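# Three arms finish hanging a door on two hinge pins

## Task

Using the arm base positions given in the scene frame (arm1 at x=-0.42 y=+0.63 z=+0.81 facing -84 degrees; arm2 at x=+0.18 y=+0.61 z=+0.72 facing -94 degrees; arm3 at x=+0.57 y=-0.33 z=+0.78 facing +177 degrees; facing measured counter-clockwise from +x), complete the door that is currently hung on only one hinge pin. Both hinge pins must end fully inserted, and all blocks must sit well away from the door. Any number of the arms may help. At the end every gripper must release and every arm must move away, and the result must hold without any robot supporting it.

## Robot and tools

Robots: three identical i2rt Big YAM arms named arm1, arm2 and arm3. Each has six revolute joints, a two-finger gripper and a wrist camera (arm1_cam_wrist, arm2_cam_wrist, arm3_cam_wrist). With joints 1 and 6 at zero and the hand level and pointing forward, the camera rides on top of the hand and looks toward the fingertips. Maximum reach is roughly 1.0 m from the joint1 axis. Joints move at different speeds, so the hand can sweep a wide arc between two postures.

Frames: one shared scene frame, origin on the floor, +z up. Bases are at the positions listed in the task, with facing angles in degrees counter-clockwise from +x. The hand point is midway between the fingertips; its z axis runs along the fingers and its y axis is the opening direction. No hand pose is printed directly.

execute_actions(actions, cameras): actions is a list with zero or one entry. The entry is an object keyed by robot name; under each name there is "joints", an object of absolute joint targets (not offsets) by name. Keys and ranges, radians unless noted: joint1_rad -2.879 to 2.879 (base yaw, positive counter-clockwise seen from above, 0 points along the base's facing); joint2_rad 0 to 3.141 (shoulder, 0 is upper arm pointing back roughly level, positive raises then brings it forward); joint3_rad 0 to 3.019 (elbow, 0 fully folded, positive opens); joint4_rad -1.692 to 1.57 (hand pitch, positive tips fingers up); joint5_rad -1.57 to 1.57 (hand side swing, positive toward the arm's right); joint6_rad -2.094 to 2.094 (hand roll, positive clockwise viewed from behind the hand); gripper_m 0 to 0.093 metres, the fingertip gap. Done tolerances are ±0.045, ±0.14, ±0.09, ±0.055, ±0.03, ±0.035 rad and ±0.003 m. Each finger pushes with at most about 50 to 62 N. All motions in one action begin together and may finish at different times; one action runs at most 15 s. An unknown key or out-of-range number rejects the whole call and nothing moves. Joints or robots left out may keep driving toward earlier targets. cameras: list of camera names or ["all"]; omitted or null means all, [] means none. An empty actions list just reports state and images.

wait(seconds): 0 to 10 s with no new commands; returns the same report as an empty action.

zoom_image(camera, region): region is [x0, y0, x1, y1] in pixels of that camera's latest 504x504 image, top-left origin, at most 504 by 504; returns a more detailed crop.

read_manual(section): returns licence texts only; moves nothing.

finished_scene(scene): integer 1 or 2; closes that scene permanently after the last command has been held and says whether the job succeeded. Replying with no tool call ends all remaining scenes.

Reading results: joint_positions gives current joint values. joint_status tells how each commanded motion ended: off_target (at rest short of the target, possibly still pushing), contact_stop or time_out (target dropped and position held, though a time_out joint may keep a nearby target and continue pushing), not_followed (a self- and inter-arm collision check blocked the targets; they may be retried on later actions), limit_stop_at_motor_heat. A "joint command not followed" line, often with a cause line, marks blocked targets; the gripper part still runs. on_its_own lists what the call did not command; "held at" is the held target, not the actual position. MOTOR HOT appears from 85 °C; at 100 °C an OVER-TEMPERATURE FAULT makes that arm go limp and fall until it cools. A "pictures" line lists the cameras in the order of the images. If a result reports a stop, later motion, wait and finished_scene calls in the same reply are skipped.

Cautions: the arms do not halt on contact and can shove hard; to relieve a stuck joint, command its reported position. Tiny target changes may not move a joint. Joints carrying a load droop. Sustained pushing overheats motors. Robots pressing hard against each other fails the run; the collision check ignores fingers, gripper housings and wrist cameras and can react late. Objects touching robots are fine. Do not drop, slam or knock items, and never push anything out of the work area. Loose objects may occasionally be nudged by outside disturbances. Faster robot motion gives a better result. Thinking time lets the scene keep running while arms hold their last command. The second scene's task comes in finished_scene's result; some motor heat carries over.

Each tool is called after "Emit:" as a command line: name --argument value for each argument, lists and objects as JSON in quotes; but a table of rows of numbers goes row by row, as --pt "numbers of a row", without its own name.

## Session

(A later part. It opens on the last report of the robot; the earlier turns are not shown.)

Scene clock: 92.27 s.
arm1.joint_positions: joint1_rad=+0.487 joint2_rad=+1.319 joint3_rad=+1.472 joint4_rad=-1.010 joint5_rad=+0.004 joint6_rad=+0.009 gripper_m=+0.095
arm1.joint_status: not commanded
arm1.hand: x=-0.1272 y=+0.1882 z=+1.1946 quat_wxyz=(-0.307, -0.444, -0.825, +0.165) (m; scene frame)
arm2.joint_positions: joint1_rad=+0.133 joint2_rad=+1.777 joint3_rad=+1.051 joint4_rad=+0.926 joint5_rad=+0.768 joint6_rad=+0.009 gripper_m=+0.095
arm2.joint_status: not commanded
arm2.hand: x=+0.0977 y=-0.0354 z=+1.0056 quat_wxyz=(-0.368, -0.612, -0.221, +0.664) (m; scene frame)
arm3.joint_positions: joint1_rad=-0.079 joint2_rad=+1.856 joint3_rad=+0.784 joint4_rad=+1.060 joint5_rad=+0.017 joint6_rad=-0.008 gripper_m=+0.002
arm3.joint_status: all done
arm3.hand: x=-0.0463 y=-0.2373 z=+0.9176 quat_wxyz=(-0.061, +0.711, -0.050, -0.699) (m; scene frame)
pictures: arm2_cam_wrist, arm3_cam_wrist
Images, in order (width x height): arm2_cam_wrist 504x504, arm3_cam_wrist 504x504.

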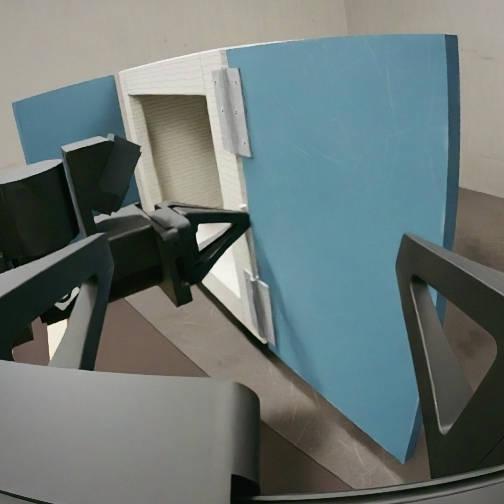

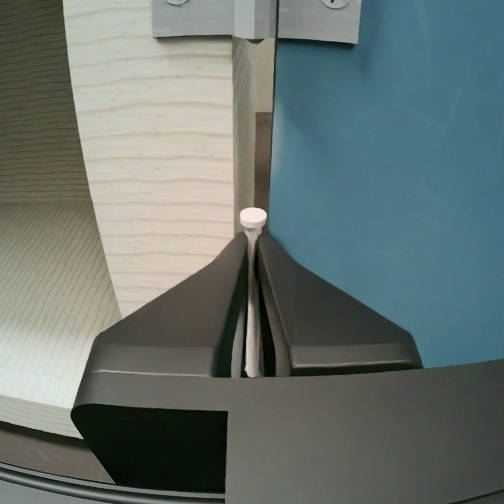

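Emit:
execute_actions --actions '[{"arm3":{"joints":{"joint5_rad":0.005}}}]' --cameras '["arm2_cam_wrist"]'

Emit:
zoom_image --camera "arm2_cam_wrist" --region '[225, 245, 285, 300]'

Scene clock: 94.87 s.
arm1.joint_positions: joint1_rad=+0.487 joint2_rad=+1.319 joint3_rad=+1.472 joint4_rad=-1.010 joint5_rad=+0.004 joint6_rad=+0.009 gripper_m=+0.095
arm1.joint_status: not commanded
arm1.hand: x=-0.1272 y=+0.1882 z=+1.1946 quat_wxyz=(-0.307, -0.444, -0.825, +0.165) (m; scene frame)
arm2.joint_positions: joint1_rad=+0.133 joint2_rad=+1.777 joint3_rad=+1.051 joint4_rad=+0.926 joint5_rad=+0.768 joint6_rad=+0.009 gripper_m=+0.095
arm2.joint_status: not commanded
arm2.hand: x=+0.0977 y=-0.0354 z=+1.0056 quat_wxyz=(-0.368, -0.612, -0.221, +0.664) (m; scene frame)
arm3.joint_positions: joint1_rad=-0.079 joint2_rad=+1.866 joint3_rad=+0.784 joint4_rad=+1.060 joint5_rad=+0.009 joint6_rad=-0.007 gripper_m=+0.002
arm3.joint_status: all done
arm3.hand: x=-0.0465 y=-0.2387 z=+0.9119 quat_wxyz=(-0.057, +0.715, -0.048, -0.695) (m; scene frame)
pictures: arm2_cam_wrist
Images, in order (width x height): arm2_cam_wrist 504x504.

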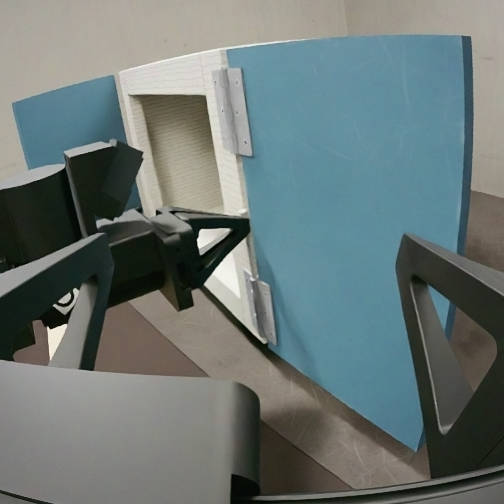

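Region (225, 245, 285, 300) of arm2_cam_wrist's 504x504 image, scaled by 8.400, with more detail than that image has; it fills the top 462 rows of this view, and the rest is white.

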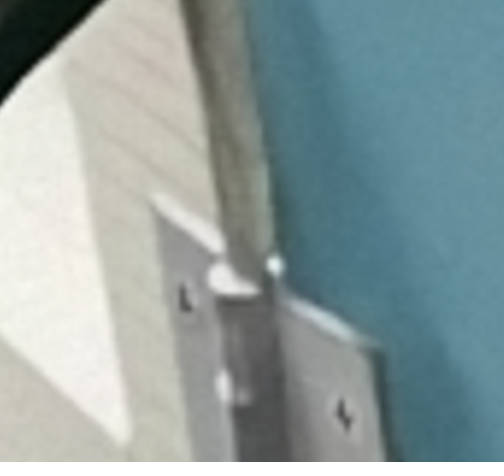

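Emit:
execute_actions --actions '[{"arm3":{"joints":{"joint2_rad":1.93,"joint4_rad":1.125}}}]' --cameras '["arm2_cam_wrist"]'

Emit:
zoom_image --camera "arm2_cam_wrist" --region '[200, 190, 300, 310]'

Scene clock: 99.33 s.
arm1.joint_positions: joint1_rad=+0.487 joint2_rad=+1.319 joint3_rad=+1.472 joint4_rad=-1.010 joint5_rad=+0.004 joint6_rad=+0.009 gripper_m=+0.095
arm1.joint_status: not commanded
arm1.hand: x=-0.1272 y=+0.1882 z=+1.1946 quat_wxyz=(-0.307, -0.444, -0.825, +0.165) (m; scene frame)
arm2.joint_positions: joint1_rad=+0.133 joint2_rad=+1.777 joint3_rad=+1.051 joint4_rad=+0.926 joint5_rad=+0.768 joint6_rad=+0.009 gripper_m=+0.095
arm2.joint_status: not commanded
arm2.hand: x=+0.0977 y=-0.0354 z=+1.0056 quat_wxyz=(-0.368, -0.612, -0.221, +0.664) (m; scene frame)
arm3.joint_positions: joint1_rad=-0.079 joint2_rad=+1.899 joint3_rad=+0.785 joint4_rad=+1.107 joint5_rad=+0.009 joint6_rad=-0.007 gripper_m=+0.002
arm3.joint_status: all done
arm3.hand: x=-0.0469 y=-0.2385 z=+0.9042 quat_wxyz=(-0.058, +0.709, -0.047, -0.701) (m; scene frame)
pictures: arm2_cam_wrist
Images, in order (width x height): arm2_cam_wrist 504x504.

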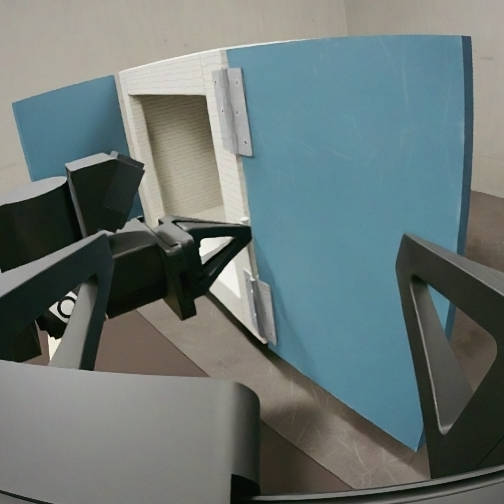

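Region (200, 190, 300, 310) of arm2_cam_wrist's 504x504 image, scaled by 4.200, with more detail than that image has.

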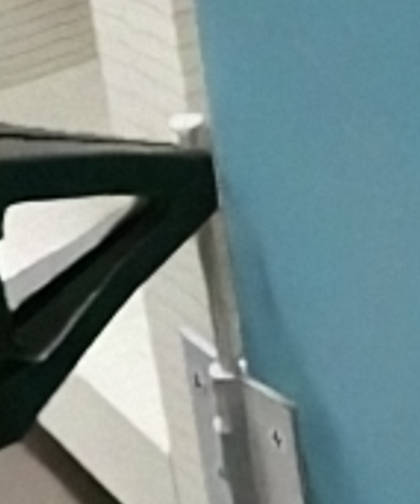

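Emit:
execute_actions --actions '[{"arm1":{"joints":{"joint1_rad":-0.2,"joint2_rad":0.4,"joint3_rad":1.2,"joint4_rad":-1.0}},"arm2":{"joints":{"joint2_rad":1.5,"joint3_rad":0.6,"joint4_rad":0.9,"joint5_rad":-0.52}}}]' --cameras '[]'

Emit:
execute_actions --actions '[{"arm2":{"joints":{"joint1_rad":-0.455}}}]' --cameras '[]'

Emit:
execute_actions --actions '[{"arm2":{"joints":{"joint2_rad":1.63,"joint3_rad":0.835,"joint4_rad":0.8}}}]' --cameras '["arm2_cam_wrist"]'

Scene clock: 110.60 s.
arm1.joint_positions: joint1_rad=-0.187 joint2_rad=+0.387 joint3_rad=+1.186 joint4_rad=-1.008 joint5_rad=+0.001 joint6_rad=+0.007 gripper_m=+0.095
arm1.joint_status: all done
arm1.hand: x=-0.4402 y=+0.4267 z=+1.3677 quat_wxyz=(-0.427, -0.573, -0.525, +0.462) (m; scene frame)
arm2.joint_positions: joint1_rad=+0.133 joint2_rad=+1.492 joint3_rad=+0.595 joint4_rad=+0.917 joint5_rad=-0.518 joint6_rad=+0.009 gripper_m=+0.095
arm2.joint_status: all done
arm2.hand: x=+0.2941 y=+0.1000 z=+0.9499 quat_wxyz=(-0.630, -0.329, -0.614, +0.344) (m; scene frame)
arm3.joint_positions: joint1_rad=-0.079 joint2_rad=+1.899 joint3_rad=+0.785 joint4_rad=+1.107 joint5_rad=+0.009 joint6_rad=-0.007 gripper_m=+0.002
arm3.joint_status: not commanded
arm3.hand: x=-0.0469 y=-0.2385 z=+0.9042 quat_wxyz=(-0.058, +0.709, -0.047, -0.701) (m; scene frame)
pictures: none
No camera images: the call's "cameras" was empty. Leave "cameras" out to get every camera's image.

Scene clock: 111.83 s.
arm1.joint_positions: joint1_rad=-0.187 joint2_rad=+0.387 joint3_rad=+1.186 joint4_rad=-1.008 joint5_rad=+0.001 joint6_rad=+0.007 gripper_m=+0.095
arm1.joint_status: not commanded
arm1.hand: x=-0.4402 y=+0.4267 z=+1.3677 quat_wxyz=(-0.427, -0.573, -0.525, +0.462) (m; scene frame)
arm2.joint_positions: joint1_rad=-0.454 joint2_rad=+1.492 joint3_rad=+0.595 joint4_rad=+0.917 joint5_rad=-0.519 joint6_rad=+0.009 gripper_m=+0.095
arm2.joint_status: all done
arm2.hand: x=-0.0109 y=+0.1217 z=+0.9495 quat_wxyz=(-0.506, -0.493, -0.491, +0.510) (m; scene frame)
arm3.joint_positions: joint1_rad=-0.079 joint2_rad=+1.899 joint3_rad=+0.785 joint4_rad=+1.107 joint5_rad=+0.009 joint6_rad=-0.007 gripper_m=+0.002
arm3.joint_status: not commanded
arm3.hand: x=-0.0469 y=-0.2385 z=+0.9042 quat_wxyz=(-0.058, +0.709, -0.047, -0.701) (m; scene frame)
pictures: none
No camera images: the call's "cameras" was empty. Leave "cameras" out to get every camera's image.

Scene clock: 112.80 s.
arm1.joint_positions: joint1_rad=-0.187 joint2_rad=+0.387 joint3_rad=+1.186 joint4_rad=-1.008 joint5_rad=+0.001 joint6_rad=+0.007 gripper_m=+0.095
arm1.joint_status: not commanded
arm1.hand: x=-0.4402 y=+0.4267 z=+1.3677 quat_wxyz=(-0.427, -0.573, -0.525, +0.462) (m; scene frame)
arm2.joint_positions: joint1_rad=-0.454 joint2_rad=+1.625 joint3_rad=+0.809 joint4_rad=+0.817 joint5_rad=-0.519 joint6_rad=+0.009 gripper_m=+0.095
arm2.joint_status: all done
arm2.hand: x=-0.0479 y=+0.0580 z=+0.9578 quat_wxyz=(-0.504, -0.500, -0.493, +0.503) (m; scene frame)
arm3.joint_positions: joint1_rad=-0.079 joint2_rad=+1.899 joint3_rad=+0.785 joint4_rad=+1.107 joint5_rad=+0.009 joint6_rad=-0.007 gripper_m=+0.002
arm3.joint_status: not commanded
arm3.hand: x=-0.0469 y=-0.2385 z=+0.9042 quat_wxyz=(-0.058, +0.709, -0.047, -0.701) (m; scene frame)
pictures: arm2_cam_wrist
Images, in order (width x height): arm2_cam_wrist 504x504.

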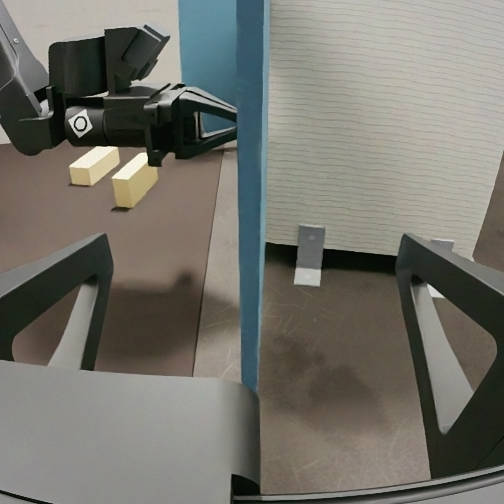

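Emit:
execute_actions --actions '[{"arm2":{"joints":{"joint1_rad":-0.353,"joint2_rad":1.825,"joint3_rad":1.13,"joint4_rad":0.70,"joint5_rad":-0.42}}}]' --cameras '["arm2_cam_wrist","arm3_cam_wrist"]'

Scene clock: 116.63 s.
arm1.joint_positions: joint1_rad=-0.187 joint2_rad=+0.387 joint3_rad=+1.186 joint4_rad=-1.008 joint5_rad=+0.001 joint6_rad=+0.007 gripper_m=+0.095
arm1.joint_status: not commanded
arm1.hand: x=-0.4402 y=+0.4267 z=+1.3677 quat_wxyz=(-0.427, -0.573, -0.525, +0.462) (m; scene frame)
arm2.joint_positions: joint1_rad=-0.346 joint2_rad=+1.821 joint3_rad=+1.096 joint4_rad=+0.717 joint5_rad=-0.422 joint6_rad=+0.009 gripper_m=+0.095
arm2.joint_status: all done
arm2.hand: x=-0.0422 y=-0.0512 z=+0.9578 quat_wxyz=(-0.506, -0.500, -0.496, +0.498) (m; scene frame)
arm3.joint_positions: joint1_rad=-0.079 joint2_rad=+1.899 joint3_rad=+0.785 joint4_rad=+1.107 joint5_rad=+0.009 joint6_rad=-0.007 gripper_m=+0.002
arm3.joint_status: not commanded
arm3.hand: x=-0.0469 y=-0.2385 z=+0.9042 quat_wxyz=(-0.058, +0.709, -0.047, -0.701) (m; scene frame)
pictures: arm2_cam_wrist, arm3_cam_wrist
Images, in order (width x height): arm2_cam_wrist 504x504, arm3_cam_wrist 504x504.

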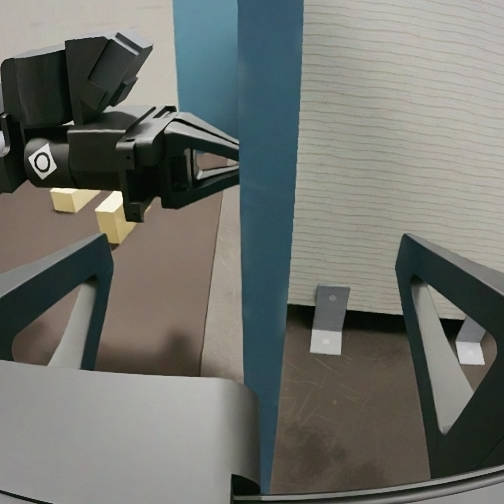

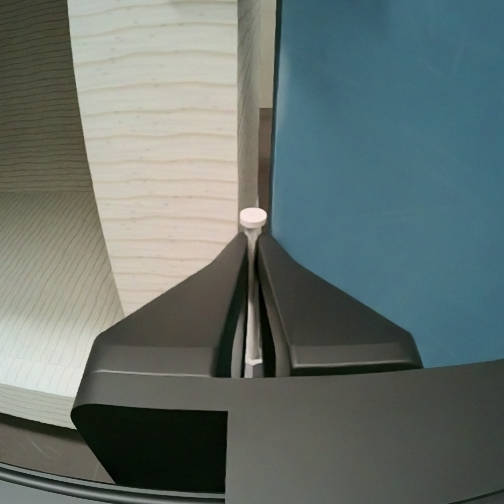

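Emit:
execute_actions --actions '[{"arm2":{"joints":{"joint5_rad":-0.39}},"arm3":{"joints":{"joint2_rad":1.9,"gripper_m":0.016}}}]' --cameras '[]'

Emit:
execute_actions --actions '[{"arm2":{"joints":{"gripper_m":0.0}}}]' --cameras '["arm2_cam_wrist","arm3_cam_wrist"]'

Scene clock: 121.53 s.
arm1.joint_positions: joint1_rad=-0.187 joint2_rad=+0.387 joint3_rad=+1.186 joint4_rad=-1.008 joint5_rad=+0.001 joint6_rad=+0.007 gripper_m=+0.095
arm1.joint_status: not commanded
arm1.hand: x=-0.4402 y=+0.4267 z=+1.3677 quat_wxyz=(-0.427, -0.573, -0.525, +0.462) (m; scene frame)
arm2.joint_positions: joint1_rad=-0.346 joint2_rad=+1.821 joint3_rad=+1.096 joint4_rad=+0.717 joint5_rad=-0.392 joint6_rad=+0.009 gripper_m=+0.095
arm2.joint_status: all done
arm2.hand: x=-0.0473 y=-0.0511 z=+0.9578 quat_wxyz=(-0.498, -0.508, -0.489, +0.505) (m; scene frame)
arm3.joint_positions: joint1_rad=-0.077 joint2_rad=+1.899 joint3_rad=+0.785 joint4_rad=+1.107 joint5_rad=+0.006 joint6_rad=-0.006 gripper_m=+0.016
arm3.joint_status: all done
arm3.hand: x=-0.0471 y=-0.2402 z=+0.9041 quat_wxyz=(-0.056, +0.709, -0.046, -0.701) (m; scene frame)
pictures: none
No camera images: the call's "cameras" was empty. Leave "cameras" out to get every camera's image.

Scene clock: 122.27 s.
arm1.joint_positions: joint1_rad=-0.187 joint2_rad=+0.387 joint3_rad=+1.186 joint4_rad=-1.008 joint5_rad=+0.001 joint6_rad=+0.007 gripper_m=+0.095
arm1.joint_status: not commanded
arm1.hand: x=-0.4402 y=+0.4267 z=+1.3677 quat_wxyz=(-0.427, -0.573, -0.525, +0.462) (m; scene frame)
arm2.joint_positions: joint1_rad=-0.347 joint2_rad=+1.821 joint3_rad=+1.096 joint4_rad=+0.717 joint5_rad=-0.387 joint6_rad=+0.008 gripper_m=+0.012
arm2.joint_status: gripper_m off_target (ended at +0.012, target +0.000)
arm2.hand: x=-0.0487 y=-0.0510 z=+0.9580 quat_wxyz=(-0.497, -0.509, -0.487, +0.507) (m; scene frame)
arm3.joint_positions: joint1_rad=-0.077 joint2_rad=+1.899 joint3_rad=+0.785 joint4_rad=+1.107 joint5_rad=+0.006 joint6_rad=-0.006 gripper_m=+0.016
arm3.joint_status: not commanded
arm3.hand: x=-0.0471 y=-0.2402 z=+0.9041 quat_wxyz=(-0.056, +0.709, -0.046, -0.701) (m; scene frame)
pictures: arm2_cam_wrist, arm3_cam_wrist
Images, in order (width x height): arm2_cam_wrist 504x504, arm3_cam_wrist 504x504.

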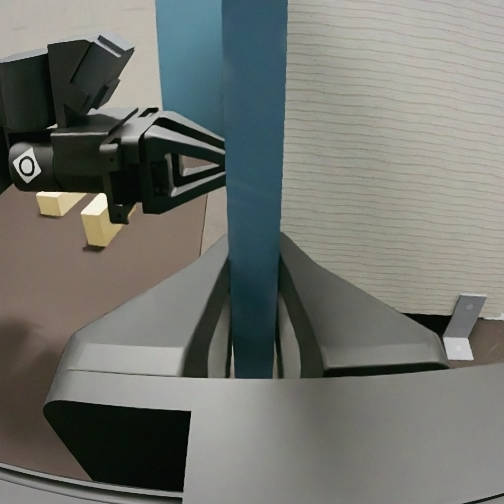

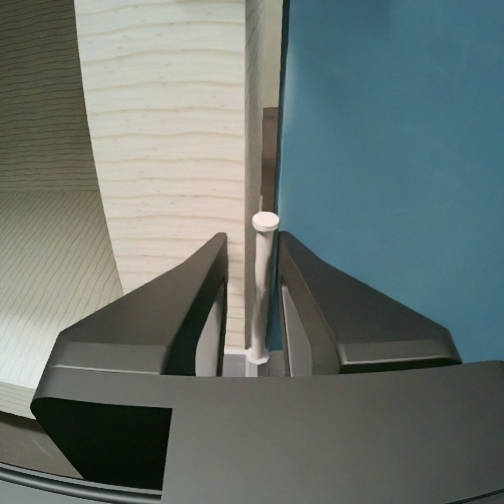

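Emit:
execute_actions --actions '[{"arm3":{"joints":{"joint3_rad":0.70,"joint4_rad":1.2,"gripper_m":0.03}}}]' --cameras '[]'

Emit:
execute_actions --actions '[{"arm3":{"joints":{"joint2_rad":1.75,"joint3_rad":0.55,"joint4_rad":1.2,"gripper_m":0.09}},"arm2":{"joints":{"joint2_rad":1.79}}}]' --cameras '["arm3_cam_wrist"]'

Scene clock: 125.93 s.
arm1.joint_positions: joint1_rad=-0.187 joint2_rad=+0.387 joint3_rad=+1.186 joint4_rad=-1.008 joint5_rad=+0.001 joint6_rad=+0.007 gripper_m=+0.095
arm1.joint_status: not commanded
arm1.hand: x=-0.4402 y=+0.4267 z=+1.3677 quat_wxyz=(-0.427, -0.573, -0.525, +0.462) (m; scene frame)
arm2.joint_positions: joint1_rad=-0.347 joint2_rad=+1.821 joint3_rad=+1.096 joint4_rad=+0.717 joint5_rad=-0.387 joint6_rad=+0.008 gripper_m=+0.012
arm2.joint_status: not commanded
arm2.hand: x=-0.0487 y=-0.0510 z=+0.9580 quat_wxyz=(-0.497, -0.509, -0.487, +0.507) (m; scene frame)
arm3.joint_positions: joint1_rad=-0.077 joint2_rad=+1.899 joint3_rad=+0.691 joint4_rad=+1.177 joint5_rad=+0.006 joint6_rad=-0.006 gripper_m=+0.030
arm3.joint_status: all done
arm3.hand: x=-0.0142 y=-0.2446 z=+0.8840 quat_wxyz=(-0.055, +0.718, -0.046, -0.693) (m; scene frame)
pictures: none
No camera images: the call's "cameras" was empty. Leave "cameras" out to get every camera's image.

Scene clock: 126.93 s.
arm1.joint_positions: joint1_rad=-0.187 joint2_rad=+0.387 joint3_rad=+1.186 joint4_rad=-1.008 joint5_rad=+0.001 joint6_rad=+0.007 gripper_m=+0.095
arm1.joint_status: not commanded
arm1.hand: x=-0.4402 y=+0.4267 z=+1.3677 quat_wxyz=(-0.427, -0.573, -0.525, +0.462) (m; scene frame)
arm2.joint_positions: joint1_rad=-0.347 joint2_rad=+1.818 joint3_rad=+1.096 joint4_rad=+0.712 joint5_rad=-0.387 joint6_rad=+0.008 gripper_m=+0.012
arm2.joint_status: all done
arm2.hand: x=-0.0486 y=-0.0507 z=+0.9589 quat_wxyz=(-0.496, -0.510, -0.488, +0.506) (m; scene frame)
arm3.joint_positions: joint1_rad=-0.077 joint2_rad=+1.755 joint3_rad=+0.546 joint4_rad=+1.182 joint5_rad=+0.006 joint6_rad=-0.006 gripper_m=+0.090
arm3.joint_status: all done
arm3.hand: x=+0.0358 y=-0.2518 z=+0.9081 quat_wxyz=(-0.055, +0.717, -0.046, -0.694) (m; scene frame)
pictures: arm3_cam_wrist
Images, in order (width x height): arm3_cam_wrist 504x504.

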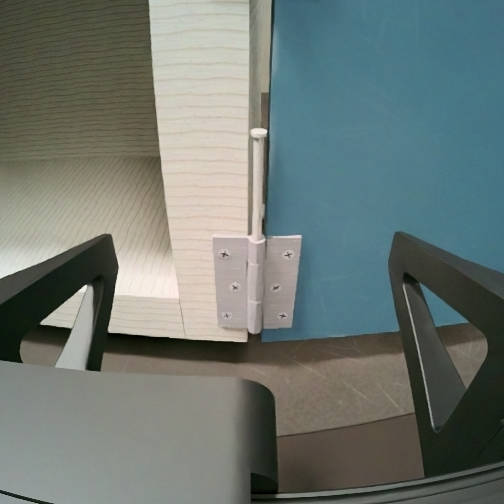

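Emit:
execute_actions --actions '[{"arm2":{"joints":{"joint2_rad":1.765}}}]' --cameras '["arm3_cam_wrist"]'

Emit:
zoom_image --camera "arm3_cam_wrist" --region '[190, 120, 330, 345]'

Scene clock: 132.23 s.
arm1.joint_positions: joint1_rad=-0.187 joint2_rad=+0.387 joint3_rad=+1.186 joint4_rad=-1.008 joint5_rad=+0.001 joint6_rad=+0.007 gripper_m=+0.095
arm1.joint_status: not commanded
arm1.hand: x=-0.4402 y=+0.4267 z=+1.3677 quat_wxyz=(-0.427, -0.573, -0.525, +0.462) (m; scene frame)
arm2.joint_positions: joint1_rad=-0.347 joint2_rad=+1.814 joint3_rad=+1.096 joint4_rad=+0.706 joint5_rad=-0.386 joint6_rad=+0.006 gripper_m=+0.012
arm2.joint_status: all done
arm2.hand: x=-0.0486 y=-0.0503 z=+0.9599 quat_wxyz=(-0.495, -0.510, -0.488, +0.506) (m; scene frame)
arm3.joint_positions: joint1_rad=-0.077 joint2_rad=+1.755 joint3_rad=+0.546 joint4_rad=+1.182 joint5_rad=+0.006 joint6_rad=-0.006 gripper_m=+0.090
arm3.joint_status: not commanded
arm3.hand: x=+0.0358 y=-0.2518 z=+0.9081 quat_wxyz=(-0.055, +0.717, -0.046, -0.694) (m; scene frame)
pictures: arm3_cam_wrist
Images, in order (width x height): arm3_cam_wrist 504x504.

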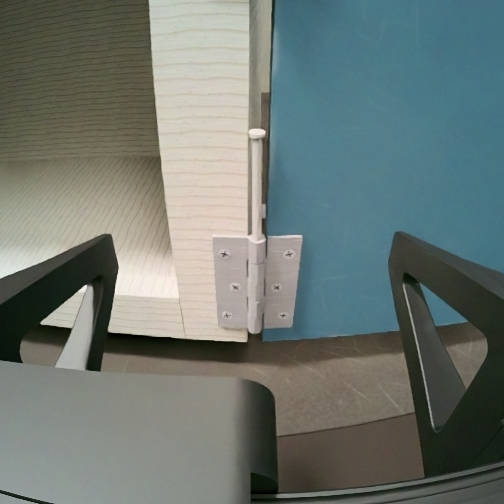

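Region (190, 120, 330, 345) of arm3_cam_wrist's 504x504 image, scaled by 2.240, with more detail than that image has; it fills the left 314 columns of this view, and the rest is white.

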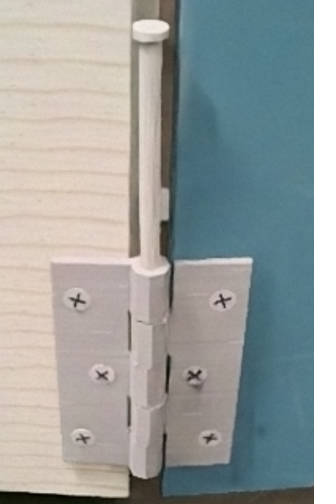

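Emit:
execute_actions --actions '[{"arm2":{"joints":{"joint2_rad":1.755,"joint6_rad":-0.04}}}]' --cameras '["arm3_cam_wrist"]'

Emit:
zoom_image --camera "arm3_cam_wrist" --region '[190, 120, 330, 345]'

Scene clock: 137.47 s.
arm1.joint_positions: joint1_rad=-0.187 joint2_rad=+0.387 joint3_rad=+1.186 joint4_rad=-1.008 joint5_rad=+0.001 joint6_rad=+0.007 gripper_m=+0.095
arm1.joint_status: not commanded
arm1.hand: x=-0.4402 y=+0.4267 z=+1.3677 quat_wxyz=(-0.427, -0.573, -0.525, +0.462) (m; scene frame)
arm2.joint_positions: joint1_rad=-0.347 joint2_rad=+1.813 joint3_rad=+1.096 joint4_rad=+0.702 joint5_rad=-0.385 joint6_rad=-0.004 gripper_m=+0.012
arm2.joint_status: joint6_rad time_out (moved -0.009 of -0.046); the others done
arm2.on_its_own: joint6_rad reads -0.004 and still pushes toward -0.040 since a time_out
arm2.hand: x=-0.0484 y=-0.0503 z=+0.9599 quat_wxyz=(-0.493, -0.509, -0.491, +0.508) (m; scene frame)
arm3.joint_positions: joint1_rad=-0.077 joint2_rad=+1.755 joint3_rad=+0.546 joint4_rad=+1.182 joint5_rad=+0.006 joint6_rad=-0.006 gripper_m=+0.090
arm3.joint_status: not commanded
arm3.hand: x=+0.0358 y=-0.2518 z=+0.9081 quat_wxyz=(-0.055, +0.717, -0.046, -0.694) (m; scene frame)
pictures: arm3_cam_wrist
Images, in order (width x height): arm3_cam_wrist 504x504.

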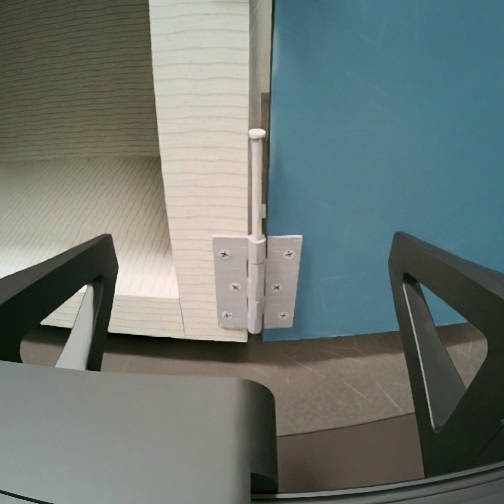

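Region (190, 120, 330, 345) of arm3_cam_wrist's 504x504 image, scaled by 2.240, with more detail than that image has; it fills the left 314 columns of this view, and the rest is white.

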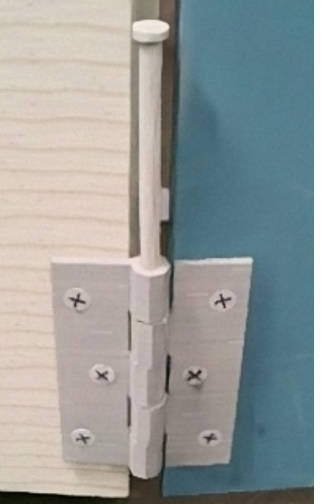

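Emit:
execute_actions --actions '[{"arm3":{"joints":{"joint2_rad":1.81,"joint3_rad":0.745,"joint4_rad":1.11,"gripper_m":0.0}}}]' --cameras '[]'

Emit:
execute_actions --actions '[{"arm3":{"joints":{"joint3_rad":0.78,"joint4_rad":1.06}}}]' --cameras '["arm2_cam_wrist","arm3_cam_wrist"]'

Scene clock: 144.53 s.
arm1.joint_positions: joint1_rad=-0.187 joint2_rad=+0.387 joint3_rad=+1.186 joint4_rad=-1.008 joint5_rad=+0.001 joint6_rad=+0.007 gripper_m=+0.095
arm1.joint_status: not commanded
arm1.hand: x=-0.4402 y=+0.4267 z=+1.3677 quat_wxyz=(-0.427, -0.573, -0.525, +0.462) (m; scene frame)
arm2.joint_positions: joint1_rad=-0.347 joint2_rad=+1.813 joint3_rad=+1.096 joint4_rad=+0.702 joint5_rad=-0.385 joint6_rad=-0.004 gripper_m=+0.012
arm2.joint_status: not commanded
arm2.on_its_own: joint6_rad reads -0.004 and still pushes toward -0.040 since a time_out
arm2.hand: x=-0.0484 y=-0.0503 z=+0.9599 quat_wxyz=(-0.493, -0.509, -0.491, +0.508) (m; scene frame)
arm3.joint_positions: joint1_rad=-0.077 joint2_rad=+1.797 joint3_rad=+0.728 joint4_rad=+1.122 joint5_rad=+0.006 joint6_rad=-0.006 gripper_m=+0.000
arm3.joint_status: all done
arm3.hand: x=-0.0272 y=-0.2433 z=+0.9444 quat_wxyz=(-0.057, +0.688, -0.044, -0.722) (m; scene frame)
pictures: none
No camera images: the call's "cameras" was empty. Leave "cameras" out to get every camera's image.

Scene clock: 145.20 s.
arm1.joint_positions: joint1_rad=-0.187 joint2_rad=+0.387 joint3_rad=+1.186 joint4_rad=-1.008 joint5_rad=+0.001 joint6_rad=+0.007 gripper_m=+0.095
arm1.joint_status: not commanded
arm1.hand: x=-0.4402 y=+0.4267 z=+1.3677 quat_wxyz=(-0.427, -0.573, -0.525, +0.462) (m; scene frame)
arm2.joint_positions: joint1_rad=-0.347 joint2_rad=+1.813 joint3_rad=+1.096 joint4_rad=+0.702 joint5_rad=-0.385 joint6_rad=-0.004 gripper_m=+0.012
arm2.joint_status: not commanded
arm2.on_its_own: joint6_rad reads -0.004 and still pushes toward -0.040 since a time_out
arm2.hand: x=-0.0484 y=-0.0503 z=+0.9599 quat_wxyz=(-0.493, -0.509, -0.491, +0.508) (m; scene frame)
arm3.joint_positions: joint1_rad=-0.077 joint2_rad=+1.797 joint3_rad=+0.747 joint4_rad=+1.073 joint5_rad=+0.006 joint6_rad=-0.006 gripper_m=+0.000
arm3.joint_status: all done
arm3.hand: x=-0.0337 y=-0.2424 z=+0.9407 quat_wxyz=(-0.056, +0.698, -0.045, -0.712) (m; scene frame)
pictures: arm2_cam_wrist, arm3_cam_wrist
Images, in order (width x height): arm2_cam_wrist 504x504, arm3_cam_wrist 504x504.

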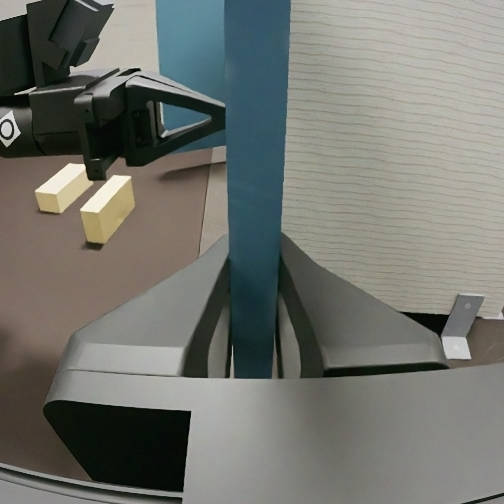

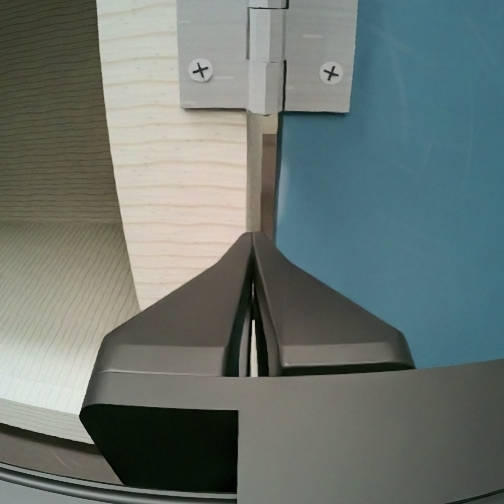

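Emit:
execute_actions --actions '[{"arm3":{"joints":{"joint3_rad":0.812,"joint4_rad":1.03,"joint5_rad":0.018}}}]' --cameras '[]'

Emit:
execute_actions --actions '[{"arm3":{"joints":{"joint2_rad":1.87}}}]' --cameras '[]'

Scene clock: 147.87 s.
arm1.joint_positions: joint1_rad=-0.187 joint2_rad=+0.387 joint3_rad=+1.186 joint4_rad=-1.008 joint5_rad=+0.001 joint6_rad=+0.007 gripper_m=+0.095
arm1.joint_status: not commanded
arm1.hand: x=-0.4402 y=+0.4267 z=+1.3677 quat_wxyz=(-0.427, -0.573, -0.525, +0.462) (m; scene frame)
arm2.joint_positions: joint1_rad=-0.347 joint2_rad=+1.813 joint3_rad=+1.096 joint4_rad=+0.702 joint5_rad=-0.385 joint6_rad=-0.004 gripper_m=+0.012
arm2.joint_status: not commanded
arm2.on_its_own: joint6_rad reads -0.004 and still pushes toward -0.040 since a time_out
arm2.hand: x=-0.0484 y=-0.0503 z=+0.9599 quat_wxyz=(-0.493, -0.509, -0.491, +0.508) (m; scene frame)
arm3.joint_positions: joint1_rad=-0.077 joint2_rad=+1.797 joint3_rad=+0.781 joint4_rad=+1.044 joint5_rad=+0.014 joint6_rad=-0.006 gripper_m=+0.000
arm3.joint_status: all done
arm3.hand: x=-0.0446 y=-0.2394 z=+0.9485 quat_wxyz=(-0.060, +0.697, -0.048, -0.713) (m; scene frame)
pictures: none
No camera images: the call's "cameras" was empty. Leave "cameras" out to get every camera's image.

Scene clock: 148.53 s.
arm1.joint_positions: joint1_rad=-0.187 joint2_rad=+0.387 joint3_rad=+1.186 joint4_rad=-1.008 joint5_rad=+0.001 joint6_rad=+0.007 gripper_m=+0.095
arm1.joint_status: not commanded
arm1.hand: x=-0.4402 y=+0.4267 z=+1.3677 quat_wxyz=(-0.427, -0.573, -0.525, +0.462) (m; scene frame)
arm2.joint_positions: joint1_rad=-0.346 joint2_rad=+1.813 joint3_rad=+1.096 joint4_rad=+0.702 joint5_rad=-0.385 joint6_rad=-0.004 gripper_m=+0.012
arm2.joint_status: not commanded
arm2.on_its_own: joint6_rad reads -0.004 and still pushes toward -0.040 since a time_out
arm2.hand: x=-0.0483 y=-0.0503 z=+0.9601 quat_wxyz=(-0.492, -0.509, -0.491, +0.508) (m; scene frame)
arm3.joint_positions: joint1_rad=-0.077 joint2_rad=+1.842 joint3_rad=+0.786 joint4_rad=+1.045 joint5_rad=+0.015 joint6_rad=-0.006 gripper_m=+0.000
arm3.joint_status: all done
arm3.hand: x=-0.0472 y=-0.2387 z=+0.9242 quat_wxyz=(-0.059, +0.710, -0.049, -0.700) (m; scene frame)
pictures: none
No camera images: the call's "cameras" was empty. Leave "cameras" out to get every camera's image.

Emit:
execute_actions --actions '[{"arm3":{"joints":{"joint2_rad":1.92,"joint4_rad":1.09}}}]' --cameras '["arm3_cam_wrist"]'

Scene clock: 150.80 s.
arm1.joint_positions: joint1_rad=-0.187 joint2_rad=+0.387 joint3_rad=+1.186 joint4_rad=-1.008 joint5_rad=+0.001 joint6_rad=+0.007 gripper_m=+0.095
arm1.joint_status: not commanded
arm1.hand: x=-0.4402 y=+0.4267 z=+1.3677 quat_wxyz=(-0.427, -0.573, -0.525, +0.462) (m; scene frame)
arm2.joint_positions: joint1_rad=-0.346 joint2_rad=+1.813 joint3_rad=+1.096 joint4_rad=+0.702 joint5_rad=-0.385 joint6_rad=-0.004 gripper_m=+0.012
arm2.joint_status: not commanded
arm2.on_its_own: joint6_rad reads -0.004 and still pushes toward -0.040 since a time_out
arm2.hand: x=-0.0483 y=-0.0503 z=+0.9601 quat_wxyz=(-0.492, -0.509, -0.491, +0.508) (m; scene frame)
arm3.joint_positions: joint1_rad=-0.077 joint2_rad=+1.864 joint3_rad=+0.788 joint4_rad=+1.094 joint5_rad=+0.017 joint6_rad=-0.006 gripper_m=+0.000
arm3.joint_status: all done
arm3.hand: x=-0.0478 y=-0.2384 z=+0.9234 quat_wxyz=(-0.060, +0.700, -0.049, -0.710) (m; scene frame)
pictures: arm3_cam_wrist
Images, in order (width x height): arm3_cam_wrist 504x504.

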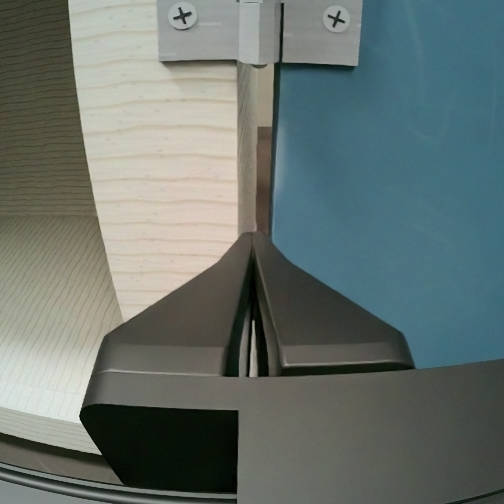

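Emit:
execute_actions --actions '[{"arm2":{"joints":{"joint6_rad":-0.12}},"arm3":{"joints":{"joint2_rad":1.9}}}]' --cameras '[]'

Scene clock: 153.97 s.
arm1.joint_positions: joint1_rad=-0.187 joint2_rad=+0.387 joint3_rad=+1.186 joint4_rad=-1.008 joint5_rad=+0.001 joint6_rad=+0.007 gripper_m=+0.095
arm1.joint_status: not commanded
arm1.hand: x=-0.4402 y=+0.4267 z=+1.3677 quat_wxyz=(-0.427, -0.573, -0.525, +0.462) (m; scene frame)
arm2.joint_positions: joint1_rad=-0.346 joint2_rad=+1.813 joint3_rad=+1.096 joint4_rad=+0.700 joint5_rad=-0.384 joint6_rad=-0.026 gripper_m=+0.012
arm2.joint_status: joint6_rad time_out (moved -0.021 of -0.116)
arm2.on_its_own: joint6_rad reads -0.026 and still pushes toward -0.120 since a time_out
arm2.hand: x=-0.0483 y=-0.0503 z=+0.9599 quat_wxyz=(-0.486, -0.504, -0.497, +0.513) (m; scene frame)
arm3.joint_positions: joint1_rad=-0.077 joint2_rad=+1.864 joint3_rad=+0.788 joint4_rad=+1.094 joint5_rad=+0.017 joint6_rad=-0.006 gripper_m=+0.000
arm3.joint_status: all done
arm3.hand: x=-0.0478 y=-0.2384 z=+0.9234 quat_wxyz=(-0.060, +0.700, -0.049, -0.710) (m; scene frame)
pictures: none
No camera images: the call's "cameras" was empty. Leave "cameras" out to get every camera's image.

Emit:
execute_actions --actions '[{"arm2":{"joints":{"joint2_rad":1.73}},"arm3":{"joints":{"joint2_rad":1.92}}}]' --cameras '[]'

Scene clock: 156.43 s.
arm1.joint_positions: joint1_rad=-0.187 joint2_rad=+0.387 joint3_rad=+1.186 joint4_rad=-1.008 joint5_rad=+0.001 joint6_rad=+0.007 gripper_m=+0.095
arm1.joint_status: not commanded
arm1.hand: x=-0.4402 y=+0.4267 z=+1.3677 quat_wxyz=(-0.427, -0.573, -0.525, +0.462) (m; scene frame)
arm2.joint_positions: joint1_rad=-0.345 joint2_rad=+1.809 joint3_rad=+1.096 joint4_rad=+0.693 joint5_rad=-0.380 joint6_rad=-0.028 gripper_m=+0.012
arm2.joint_status: all done
arm2.on_its_own: joint6_rad reads -0.028 and still pushes toward -0.120 since a time_out
arm2.hand: x=-0.0476 y=-0.0504 z=+0.9605 quat_wxyz=(-0.485, -0.505, -0.497, +0.512) (m; scene frame)
arm3.joint_positions: joint1_rad=-0.077 joint2_rad=+1.864 joint3_rad=+0.788 joint4_rad=+1.094 joint5_rad=+0.017 joint6_rad=-0.006 gripper_m=+0.000
arm3.joint_status: all done
arm3.hand: x=-0.0478 y=-0.2384 z=+0.9234 quat_wxyz=(-0.060, +0.700, -0.049, -0.710) (m; scene frame)
pictures: none
No camera images: the call's "cameras" was empty. Leave "cameras" out to get every camera's image.

Emit:
execute_actions --actions '[{"arm3":{"joints":{"joint2_rad":1.75,"joint3_rad":0.58,"joint4_rad":1.15,"gripper_m":0.09}}}]' --cameras '["arm3_cam_wrist"]'

Emit:
zoom_image --camera "arm3_cam_wrist" --region '[180, 120, 330, 370]'

Scene clock: 159.47 s.
arm1.joint_positions: joint1_rad=-0.187 joint2_rad=+0.387 joint3_rad=+1.186 joint4_rad=-1.008 joint5_rad=+0.001 joint6_rad=+0.007 gripper_m=+0.095
arm1.joint_status: not commanded
arm1.hand: x=-0.4402 y=+0.4267 z=+1.3677 quat_wxyz=(-0.427, -0.573, -0.525, +0.462) (m; scene frame)
arm2.joint_positions: joint1_rad=-0.345 joint2_rad=+1.809 joint3_rad=+1.096 joint4_rad=+0.692 joint5_rad=-0.380 joint6_rad=-0.029 gripper_m=+0.012
arm2.joint_status: not commanded
arm2.on_its_own: joint6_rad reads -0.029 and still pushes toward -0.120 since a time_out
arm2.hand: x=-0.0477 y=-0.0503 z=+0.9606 quat_wxyz=(-0.484, -0.505, -0.497, +0.513) (m; scene frame)
arm3.joint_positions: joint1_rad=-0.081 joint2_rad=+1.763 joint3_rad=+0.575 joint4_rad=+1.128 joint5_rad=+0.021 joint6_rad=-0.005 gripper_m=+0.090
arm3.joint_status: all done
arm3.hand: x=+0.0263 y=-0.2458 z=+0.9021 quat_wxyz=(-0.061, +0.727, -0.054, -0.682) (m; scene frame)
pictures: arm3_cam_wrist
Images, in order (width x height): arm3_cam_wrist 504x504.

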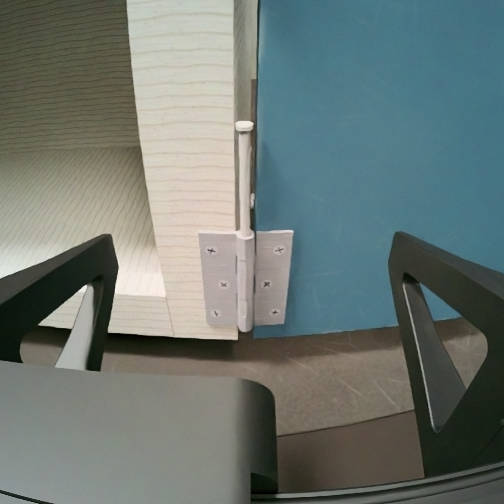

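Region (180, 120, 330, 370) of arm3_cam_wrist's 504x504 image, scaled by 2.016, with more detail than that image has; it fills the left 302 columns of this view, and the rest is white.

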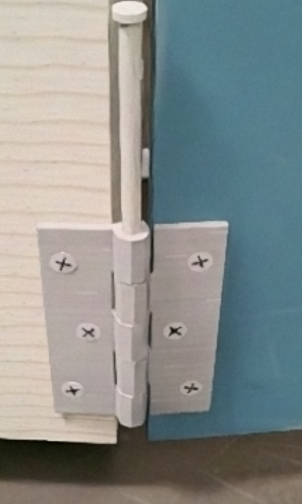

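Emit:
execute_actions --actions '[{"arm3":{"joints":{"joint2_rad":1.88,"joint3_rad":0.72,"joint4_rad":1.19,"joint5_rad":0.0,"gripper_m":0.02}}}]' --cameras '[]'

Emit:
execute_actions --actions '[{"arm3":{"joints":{"joint2_rad":1.935,"joint3_rad":0.812,"joint4_rad":1.12}}}]' --cameras '["arm3_cam_wrist"]'

Scene clock: 163.40 s.
arm1.joint_positions: joint1_rad=-0.187 joint2_rad=+0.387 joint3_rad=+1.186 joint4_rad=-1.008 joint5_rad=+0.001 joint6_rad=+0.007 gripper_m=+0.095
arm1.joint_status: not commanded
arm1.hand: x=-0.4402 y=+0.4267 z=+1.3677 quat_wxyz=(-0.427, -0.573, -0.525, +0.462) (m; scene frame)
arm2.joint_positions: joint1_rad=-0.345 joint2_rad=+1.809 joint3_rad=+1.096 joint4_rad=+0.692 joint5_rad=-0.380 joint6_rad=-0.029 gripper_m=+0.012
arm2.joint_status: not commanded
arm2.on_its_own: joint6_rad reads -0.029 and still pushes toward -0.120 since a time_out
arm2.hand: x=-0.0477 y=-0.0503 z=+0.9606 quat_wxyz=(-0.484, -0.505, -0.497, +0.513) (m; scene frame)
arm3.joint_positions: joint1_rad=-0.081 joint2_rad=+1.864 joint3_rad=+0.701 joint4_rad=+1.170 joint5_rad=+0.003 joint6_rad=-0.005 gripper_m=+0.020
arm3.joint_status: all done
arm3.hand: x=-0.0184 y=-0.2426 z=+0.9065 quat_wxyz=(-0.056, +0.704, -0.046, -0.706) (m; scene frame)
pictures: none
No camera images: the call's "cameras" was empty. Leave "cameras" out to get every camera's image.

Scene clock: 164.23 s.
arm1.joint_positions: joint1_rad=-0.187 joint2_rad=+0.387 joint3_rad=+1.186 joint4_rad=-1.008 joint5_rad=+0.001 joint6_rad=+0.007 gripper_m=+0.095
arm1.joint_status: not commanded
arm1.hand: x=-0.4402 y=+0.4267 z=+1.3677 quat_wxyz=(-0.427, -0.573, -0.525, +0.462) (m; scene frame)
arm2.joint_positions: joint1_rad=-0.345 joint2_rad=+1.809 joint3_rad=+1.096 joint4_rad=+0.692 joint5_rad=-0.380 joint6_rad=-0.029 gripper_m=+0.012
arm2.joint_status: not commanded
arm2.on_its_own: joint6_rad reads -0.029 and still pushes toward -0.120 since a time_out
arm2.hand: x=-0.0477 y=-0.0503 z=+0.9606 quat_wxyz=(-0.484, -0.505, -0.497, +0.513) (m; scene frame)
arm3.joint_positions: joint1_rad=-0.081 joint2_rad=+1.916 joint3_rad=+0.785 joint4_rad=+1.132 joint5_rad=+0.003 joint6_rad=-0.005 gripper_m=+0.020
arm3.joint_status: all done
arm3.hand: x=-0.0468 y=-0.2385 z=+0.9003 quat_wxyz=(-0.056, +0.706, -0.046, -0.704) (m; scene frame)
pictures: arm3_cam_wrist
Images, in order (width x height): arm3_cam_wrist 504x504.

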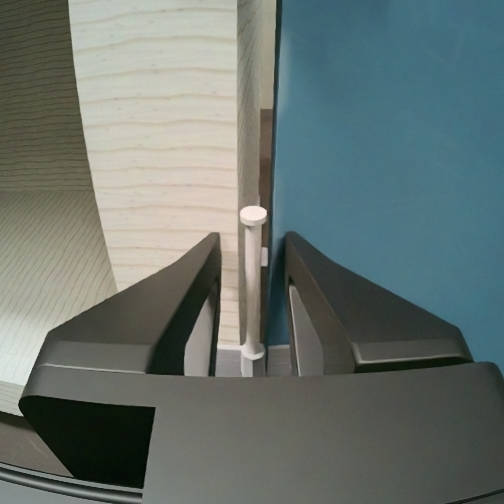

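Emit:
execute_actions --actions '[{"arm3":{"joints":{"gripper_m":0.0}}}]' --cameras '[]'

Emit:
execute_actions --actions '[{"arm3":{"joints":{"joint2_rad":1.985,"joint4_rad":1.17}}}]' --cameras '["arm3_cam_wrist"]'

Scene clock: 169.80 s.
arm1.joint_positions: joint1_rad=-0.187 joint2_rad=+0.387 joint3_rad=+1.186 joint4_rad=-1.008 joint5_rad=+0.001 joint6_rad=+0.007 gripper_m=+0.095
arm1.joint_status: not commanded
arm1.hand: x=-0.4402 y=+0.4267 z=+1.3677 quat_wxyz=(-0.427, -0.573, -0.525, +0.462) (m; scene frame)
arm2.joint_positions: joint1_rad=-0.345 joint2_rad=+1.808 joint3_rad=+1.096 joint4_rad=+0.692 joint5_rad=-0.380 joint6_rad=-0.029 gripper_m=+0.012
arm2.joint_status: not commanded
arm2.on_its_own: joint6_rad reads -0.029 and still pushes toward -0.120 since a time_out
arm2.hand: x=-0.0477 y=-0.0503 z=+0.9609 quat_wxyz=(-0.484, -0.505, -0.497, +0.513) (m; scene frame)
arm3.joint_positions: joint1_rad=-0.080 joint2_rad=+1.916 joint3_rad=+0.785 joint4_rad=+1.132 joint5_rad=+0.004 joint6_rad=-0.005 gripper_m=+0.002
arm3.joint_status: all done
arm3.hand: x=-0.0468 y=-0.2386 z=+0.9003 quat_wxyz=(-0.056, +0.706, -0.047, -0.704) (m; scene frame)
pictures: none
No camera images: the call's "cameras" was empty. Leave "cameras" out to get every camera's image.

Scene clock: 170.43 s.
arm1.joint_positions: joint1_rad=-0.187 joint2_rad=+0.387 joint3_rad=+1.186 joint4_rad=-1.008 joint5_rad=+0.001 joint6_rad=+0.007 gripper_m=+0.095
arm1.joint_status: not commanded
arm1.hand: x=-0.4402 y=+0.4267 z=+1.3677 quat_wxyz=(-0.427, -0.573, -0.525, +0.462) (m; scene frame)
arm2.joint_positions: joint1_rad=-0.345 joint2_rad=+1.808 joint3_rad=+1.096 joint4_rad=+0.692 joint5_rad=-0.380 joint6_rad=-0.029 gripper_m=+0.012
arm2.joint_status: not commanded
arm2.on_its_own: joint6_rad reads -0.029 and still pushes toward -0.120 since a time_out
arm2.hand: x=-0.0477 y=-0.0503 z=+0.9609 quat_wxyz=(-0.484, -0.505, -0.497, +0.513) (m; scene frame)
arm3.joint_positions: joint1_rad=-0.080 joint2_rad=+1.934 joint3_rad=+0.786 joint4_rad=+1.170 joint5_rad=+0.004 joint6_rad=-0.005 gripper_m=+0.002
arm3.joint_status: all done
arm3.hand: x=-0.0466 y=-0.2386 z=+0.8993 quat_wxyz=(-0.057, +0.699, -0.046, -0.712) (m; scene frame)
pictures: arm3_cam_wrist
Images, in order (width x height): arm3_cam_wrist 504x504.

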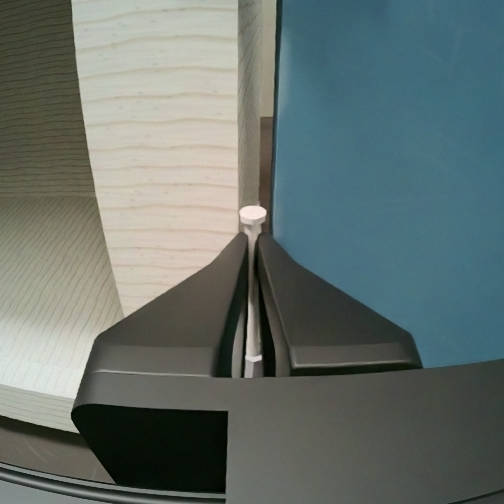

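Emit:
execute_actions --actions '[{"arm2":{"joints":{"joint6_rad":-0.04}},"arm3":{"joints":{"joint4_rad":1.12}}}]' --cameras '[]'

Scene clock: 173.33 s.
arm1.joint_positions: joint1_rad=-0.187 joint2_rad=+0.387 joint3_rad=+1.186 joint4_rad=-1.008 joint5_rad=+0.001 joint6_rad=+0.007 gripper_m=+0.095
arm1.joint_status: not commanded
arm1.hand: x=-0.4402 y=+0.4267 z=+1.3677 quat_wxyz=(-0.427, -0.573, -0.525, +0.462) (m; scene frame)
arm2.joint_positions: joint1_rad=-0.345 joint2_rad=+1.808 joint3_rad=+1.096 joint4_rad=+0.692 joint5_rad=-0.380 joint6_rad=-0.014 gripper_m=+0.012
arm2.joint_status: all done
arm2.hand: x=-0.0477 y=-0.0503 z=+0.9609 quat_wxyz=(-0.488, -0.509, -0.493, +0.509) (m; scene frame)
arm3.joint_positions: joint1_rad=-0.080 joint2_rad=+1.934 joint3_rad=+0.786 joint4_rad=+1.166 joint5_rad=+0.004 joint6_rad=-0.005 gripper_m=+0.002
arm3.joint_status: all done
arm3.hand: x=-0.0468 y=-0.2386 z=+0.8985 quat_wxyz=(-0.056, +0.700, -0.046, -0.710) (m; scene frame)
pictures: none
No camera images: the call's "cameras" was empty. Leave "cameras" out to get every camera's image.

Try more lift.

Emit:
execute_actions --actions '[{"arm2":{"joints":{"joint2_rad":1.70}},"arm3":{"joints":{"joint2_rad":2.0}}}]' --cameras '[]'

Scene clock: 175.47 s.
arm1.joint_positions: joint1_rad=-0.187 joint2_rad=+0.387 joint3_rad=+1.186 joint4_rad=-1.008 joint5_rad=+0.001 joint6_rad=+0.007 gripper_m=+0.095
arm1.joint_status: not commanded
arm1.hand: x=-0.4402 y=+0.4267 z=+1.3677 quat_wxyz=(-0.427, -0.573, -0.525, +0.462) (m; scene frame)
arm2.joint_positions: joint1_rad=-0.343 joint2_rad=+1.805 joint3_rad=+1.096 joint4_rad=+0.687 joint5_rad=-0.377 joint6_rad=-0.014 gripper_m=+0.012
arm2.joint_status: all done
arm2.hand: x=-0.0469 y=-0.0503 z=+0.9618 quat_wxyz=(-0.488, -0.510, -0.493, +0.509) (m; scene frame)
arm3.joint_positions: joint1_rad=-0.080 joint2_rad=+1.934 joint3_rad=+0.786 joint4_rad=+1.166 joint5_rad=+0.004 joint6_rad=-0.005 gripper_m=+0.002
arm3.joint_status: all done
arm3.hand: x=-0.0468 y=-0.2386 z=+0.8985 quat_wxyz=(-0.056, +0.700, -0.046, -0.710) (m; scene frame)
pictures: none
No camera images: the call's "cameras" was empty. Leave "cameras" out to get every camera's image.

Try less.

Emit:
execute_actions --actions '[{"arm2":{"joints":{"joint2_rad":1.80}}}]' --cameras '[]'

Emit:
execute_actions --actions '[{"arm2":{"joints":{"joint2_rad":1.83}}}]' --cameras '["arm3_cam_wrist"]'

Scene clock: 178.10 s.
arm1.joint_positions: joint1_rad=-0.187 joint2_rad=+0.387 joint3_rad=+1.186 joint4_rad=-1.008 joint5_rad=+0.001 joint6_rad=+0.007 gripper_m=+0.095
arm1.joint_status: not commanded
arm1.hand: x=-0.4402 y=+0.4267 z=+1.3677 quat_wxyz=(-0.427, -0.573, -0.525, +0.462) (m; scene frame)
arm2.joint_positions: joint1_rad=-0.343 joint2_rad=+1.808 joint3_rad=+1.096 joint4_rad=+0.687 joint5_rad=-0.378 joint6_rad=-0.014 gripper_m=+0.012
arm2.joint_status: all done
arm2.hand: x=-0.0470 y=-0.0506 z=+0.9597 quat_wxyz=(-0.488, -0.510, -0.494, +0.508) (m; scene frame)
arm3.joint_positions: joint1_rad=-0.080 joint2_rad=+1.934 joint3_rad=+0.786 joint4_rad=+1.166 joint5_rad=+0.004 joint6_rad=-0.005 gripper_m=+0.002
arm3.joint_status: not commanded
arm3.hand: x=-0.0468 y=-0.2386 z=+0.8985 quat_wxyz=(-0.056, +0.700, -0.046, -0.710) (m; scene frame)
pictures: none
No camera images: the call's "cameras" was empty. Leave "cameras" out to get every camera's image.

Scene clock: 178.57 s.
arm1.joint_positions: joint1_rad=-0.187 joint2_rad=+0.387 joint3_rad=+1.186 joint4_rad=-1.008 joint5_rad=+0.001 joint6_rad=+0.007 gripper_m=+0.095
arm1.joint_status: not commanded
arm1.hand: x=-0.4402 y=+0.4267 z=+1.3677 quat_wxyz=(-0.427, -0.573, -0.525, +0.462) (m; scene frame)
arm2.joint_positions: joint1_rad=-0.343 joint2_rad=+1.810 joint3_rad=+1.096 joint4_rad=+0.687 joint5_rad=-0.379 joint6_rad=-0.014 gripper_m=+0.012
arm2.joint_status: all done
arm2.hand: x=-0.0469 y=-0.0508 z=+0.9587 quat_wxyz=(-0.488, -0.511, -0.494, +0.507) (m; scene frame)
arm3.joint_positions: joint1_rad=-0.080 joint2_rad=+1.934 joint3_rad=+0.786 joint4_rad=+1.166 joint5_rad=+0.004 joint6_rad=-0.005 gripper_m=+0.002
arm3.joint_status: not commanded
arm3.hand: x=-0.0468 y=-0.2386 z=+0.8983 quat_wxyz=(-0.056, +0.700, -0.046, -0.710) (m; scene frame)
pictures: arm3_cam_wrist
Images, in order (width x height): arm3_cam_wrist 504x504.

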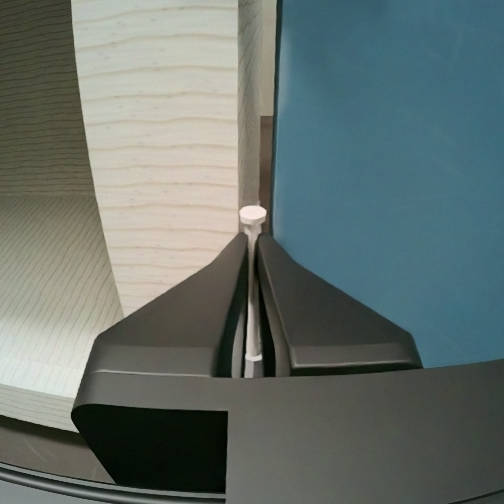

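Emit:
execute_actions --actions '[{"arm2":{"joints":{"joint2_rad":1.81,"gripper_m":0.03}},"arm3":{"joints":{"joint3_rad":0.775}}}]' --cameras '[]'

Emit:
execute_actions --actions '[{"arm3":{"joints":{"joint2_rad":2.04}}}]' --cameras '["arm3_cam_wrist"]'

Scene clock: 183.77 s.
arm1.joint_positions: joint1_rad=-0.187 joint2_rad=+0.387 joint3_rad=+1.186 joint4_rad=-1.008 joint5_rad=+0.001 joint6_rad=+0.007 gripper_m=+0.095
arm1.joint_status: not commanded
arm1.hand: x=-0.4402 y=+0.4267 z=+1.3677 quat_wxyz=(-0.427, -0.573, -0.525, +0.462) (m; scene frame)
arm2.joint_positions: joint1_rad=-0.343 joint2_rad=+1.810 joint3_rad=+1.096 joint4_rad=+0.687 joint5_rad=-0.388 joint6_rad=-0.029 gripper_m=+0.030
arm2.joint_status: all done
arm2.hand: x=-0.0456 y=-0.0507 z=+0.9587 quat_wxyz=(-0.486, -0.505, -0.500, +0.508) (m; scene frame)
arm3.joint_positions: joint1_rad=-0.080 joint2_rad=+1.937 joint3_rad=+0.786 joint4_rad=+1.159 joint5_rad=+0.004 joint6_rad=-0.004 gripper_m=+0.002
arm3.joint_status: all done
arm3.hand: x=-0.0466 y=-0.2386 z=+0.8946 quat_wxyz=(-0.056, +0.704, -0.047, -0.707) (m; scene frame)
pictures: none
No camera images: the call's "cameras" was empty. Leave "cameras" out to get every camera's image.

Scene clock: 184.77 s.
arm1.joint_positions: joint1_rad=-0.187 joint2_rad=+0.387 joint3_rad=+1.186 joint4_rad=-1.008 joint5_rad=+0.001 joint6_rad=+0.007 gripper_m=+0.095
arm1.joint_status: not commanded
arm1.hand: x=-0.4402 y=+0.4267 z=+1.3677 quat_wxyz=(-0.427, -0.573, -0.525, +0.462) (m; scene frame)
arm2.joint_positions: joint1_rad=-0.343 joint2_rad=+1.810 joint3_rad=+1.096 joint4_rad=+0.687 joint5_rad=-0.388 joint6_rad=-0.029 gripper_m=+0.030
arm2.joint_status: not commanded
arm2.hand: x=-0.0456 y=-0.0507 z=+0.9587 quat_wxyz=(-0.486, -0.505, -0.500, +0.509) (m; scene frame)
arm3.joint_positions: joint1_rad=-0.080 joint2_rad=+1.992 joint3_rad=+0.791 joint4_rad=+1.152 joint5_rad=+0.005 joint6_rad=-0.001 gripper_m=+0.002
arm3.joint_status: all done
arm3.hand: x=-0.0465 y=-0.2382 z=+0.8621 quat_wxyz=(-0.054, +0.724, -0.049, -0.686) (m; scene frame)
pictures: arm3_cam_wrist
Images, in order (width x height): arm3_cam_wrist 504x504.

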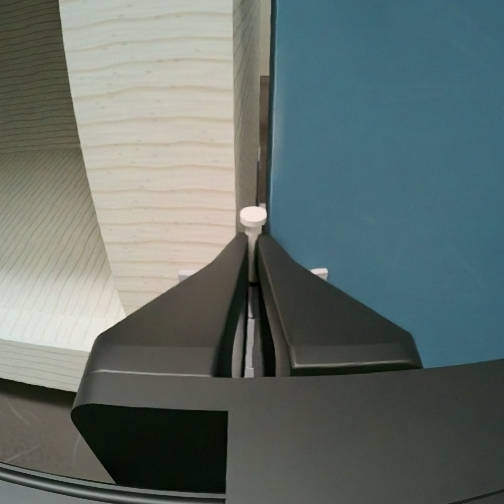

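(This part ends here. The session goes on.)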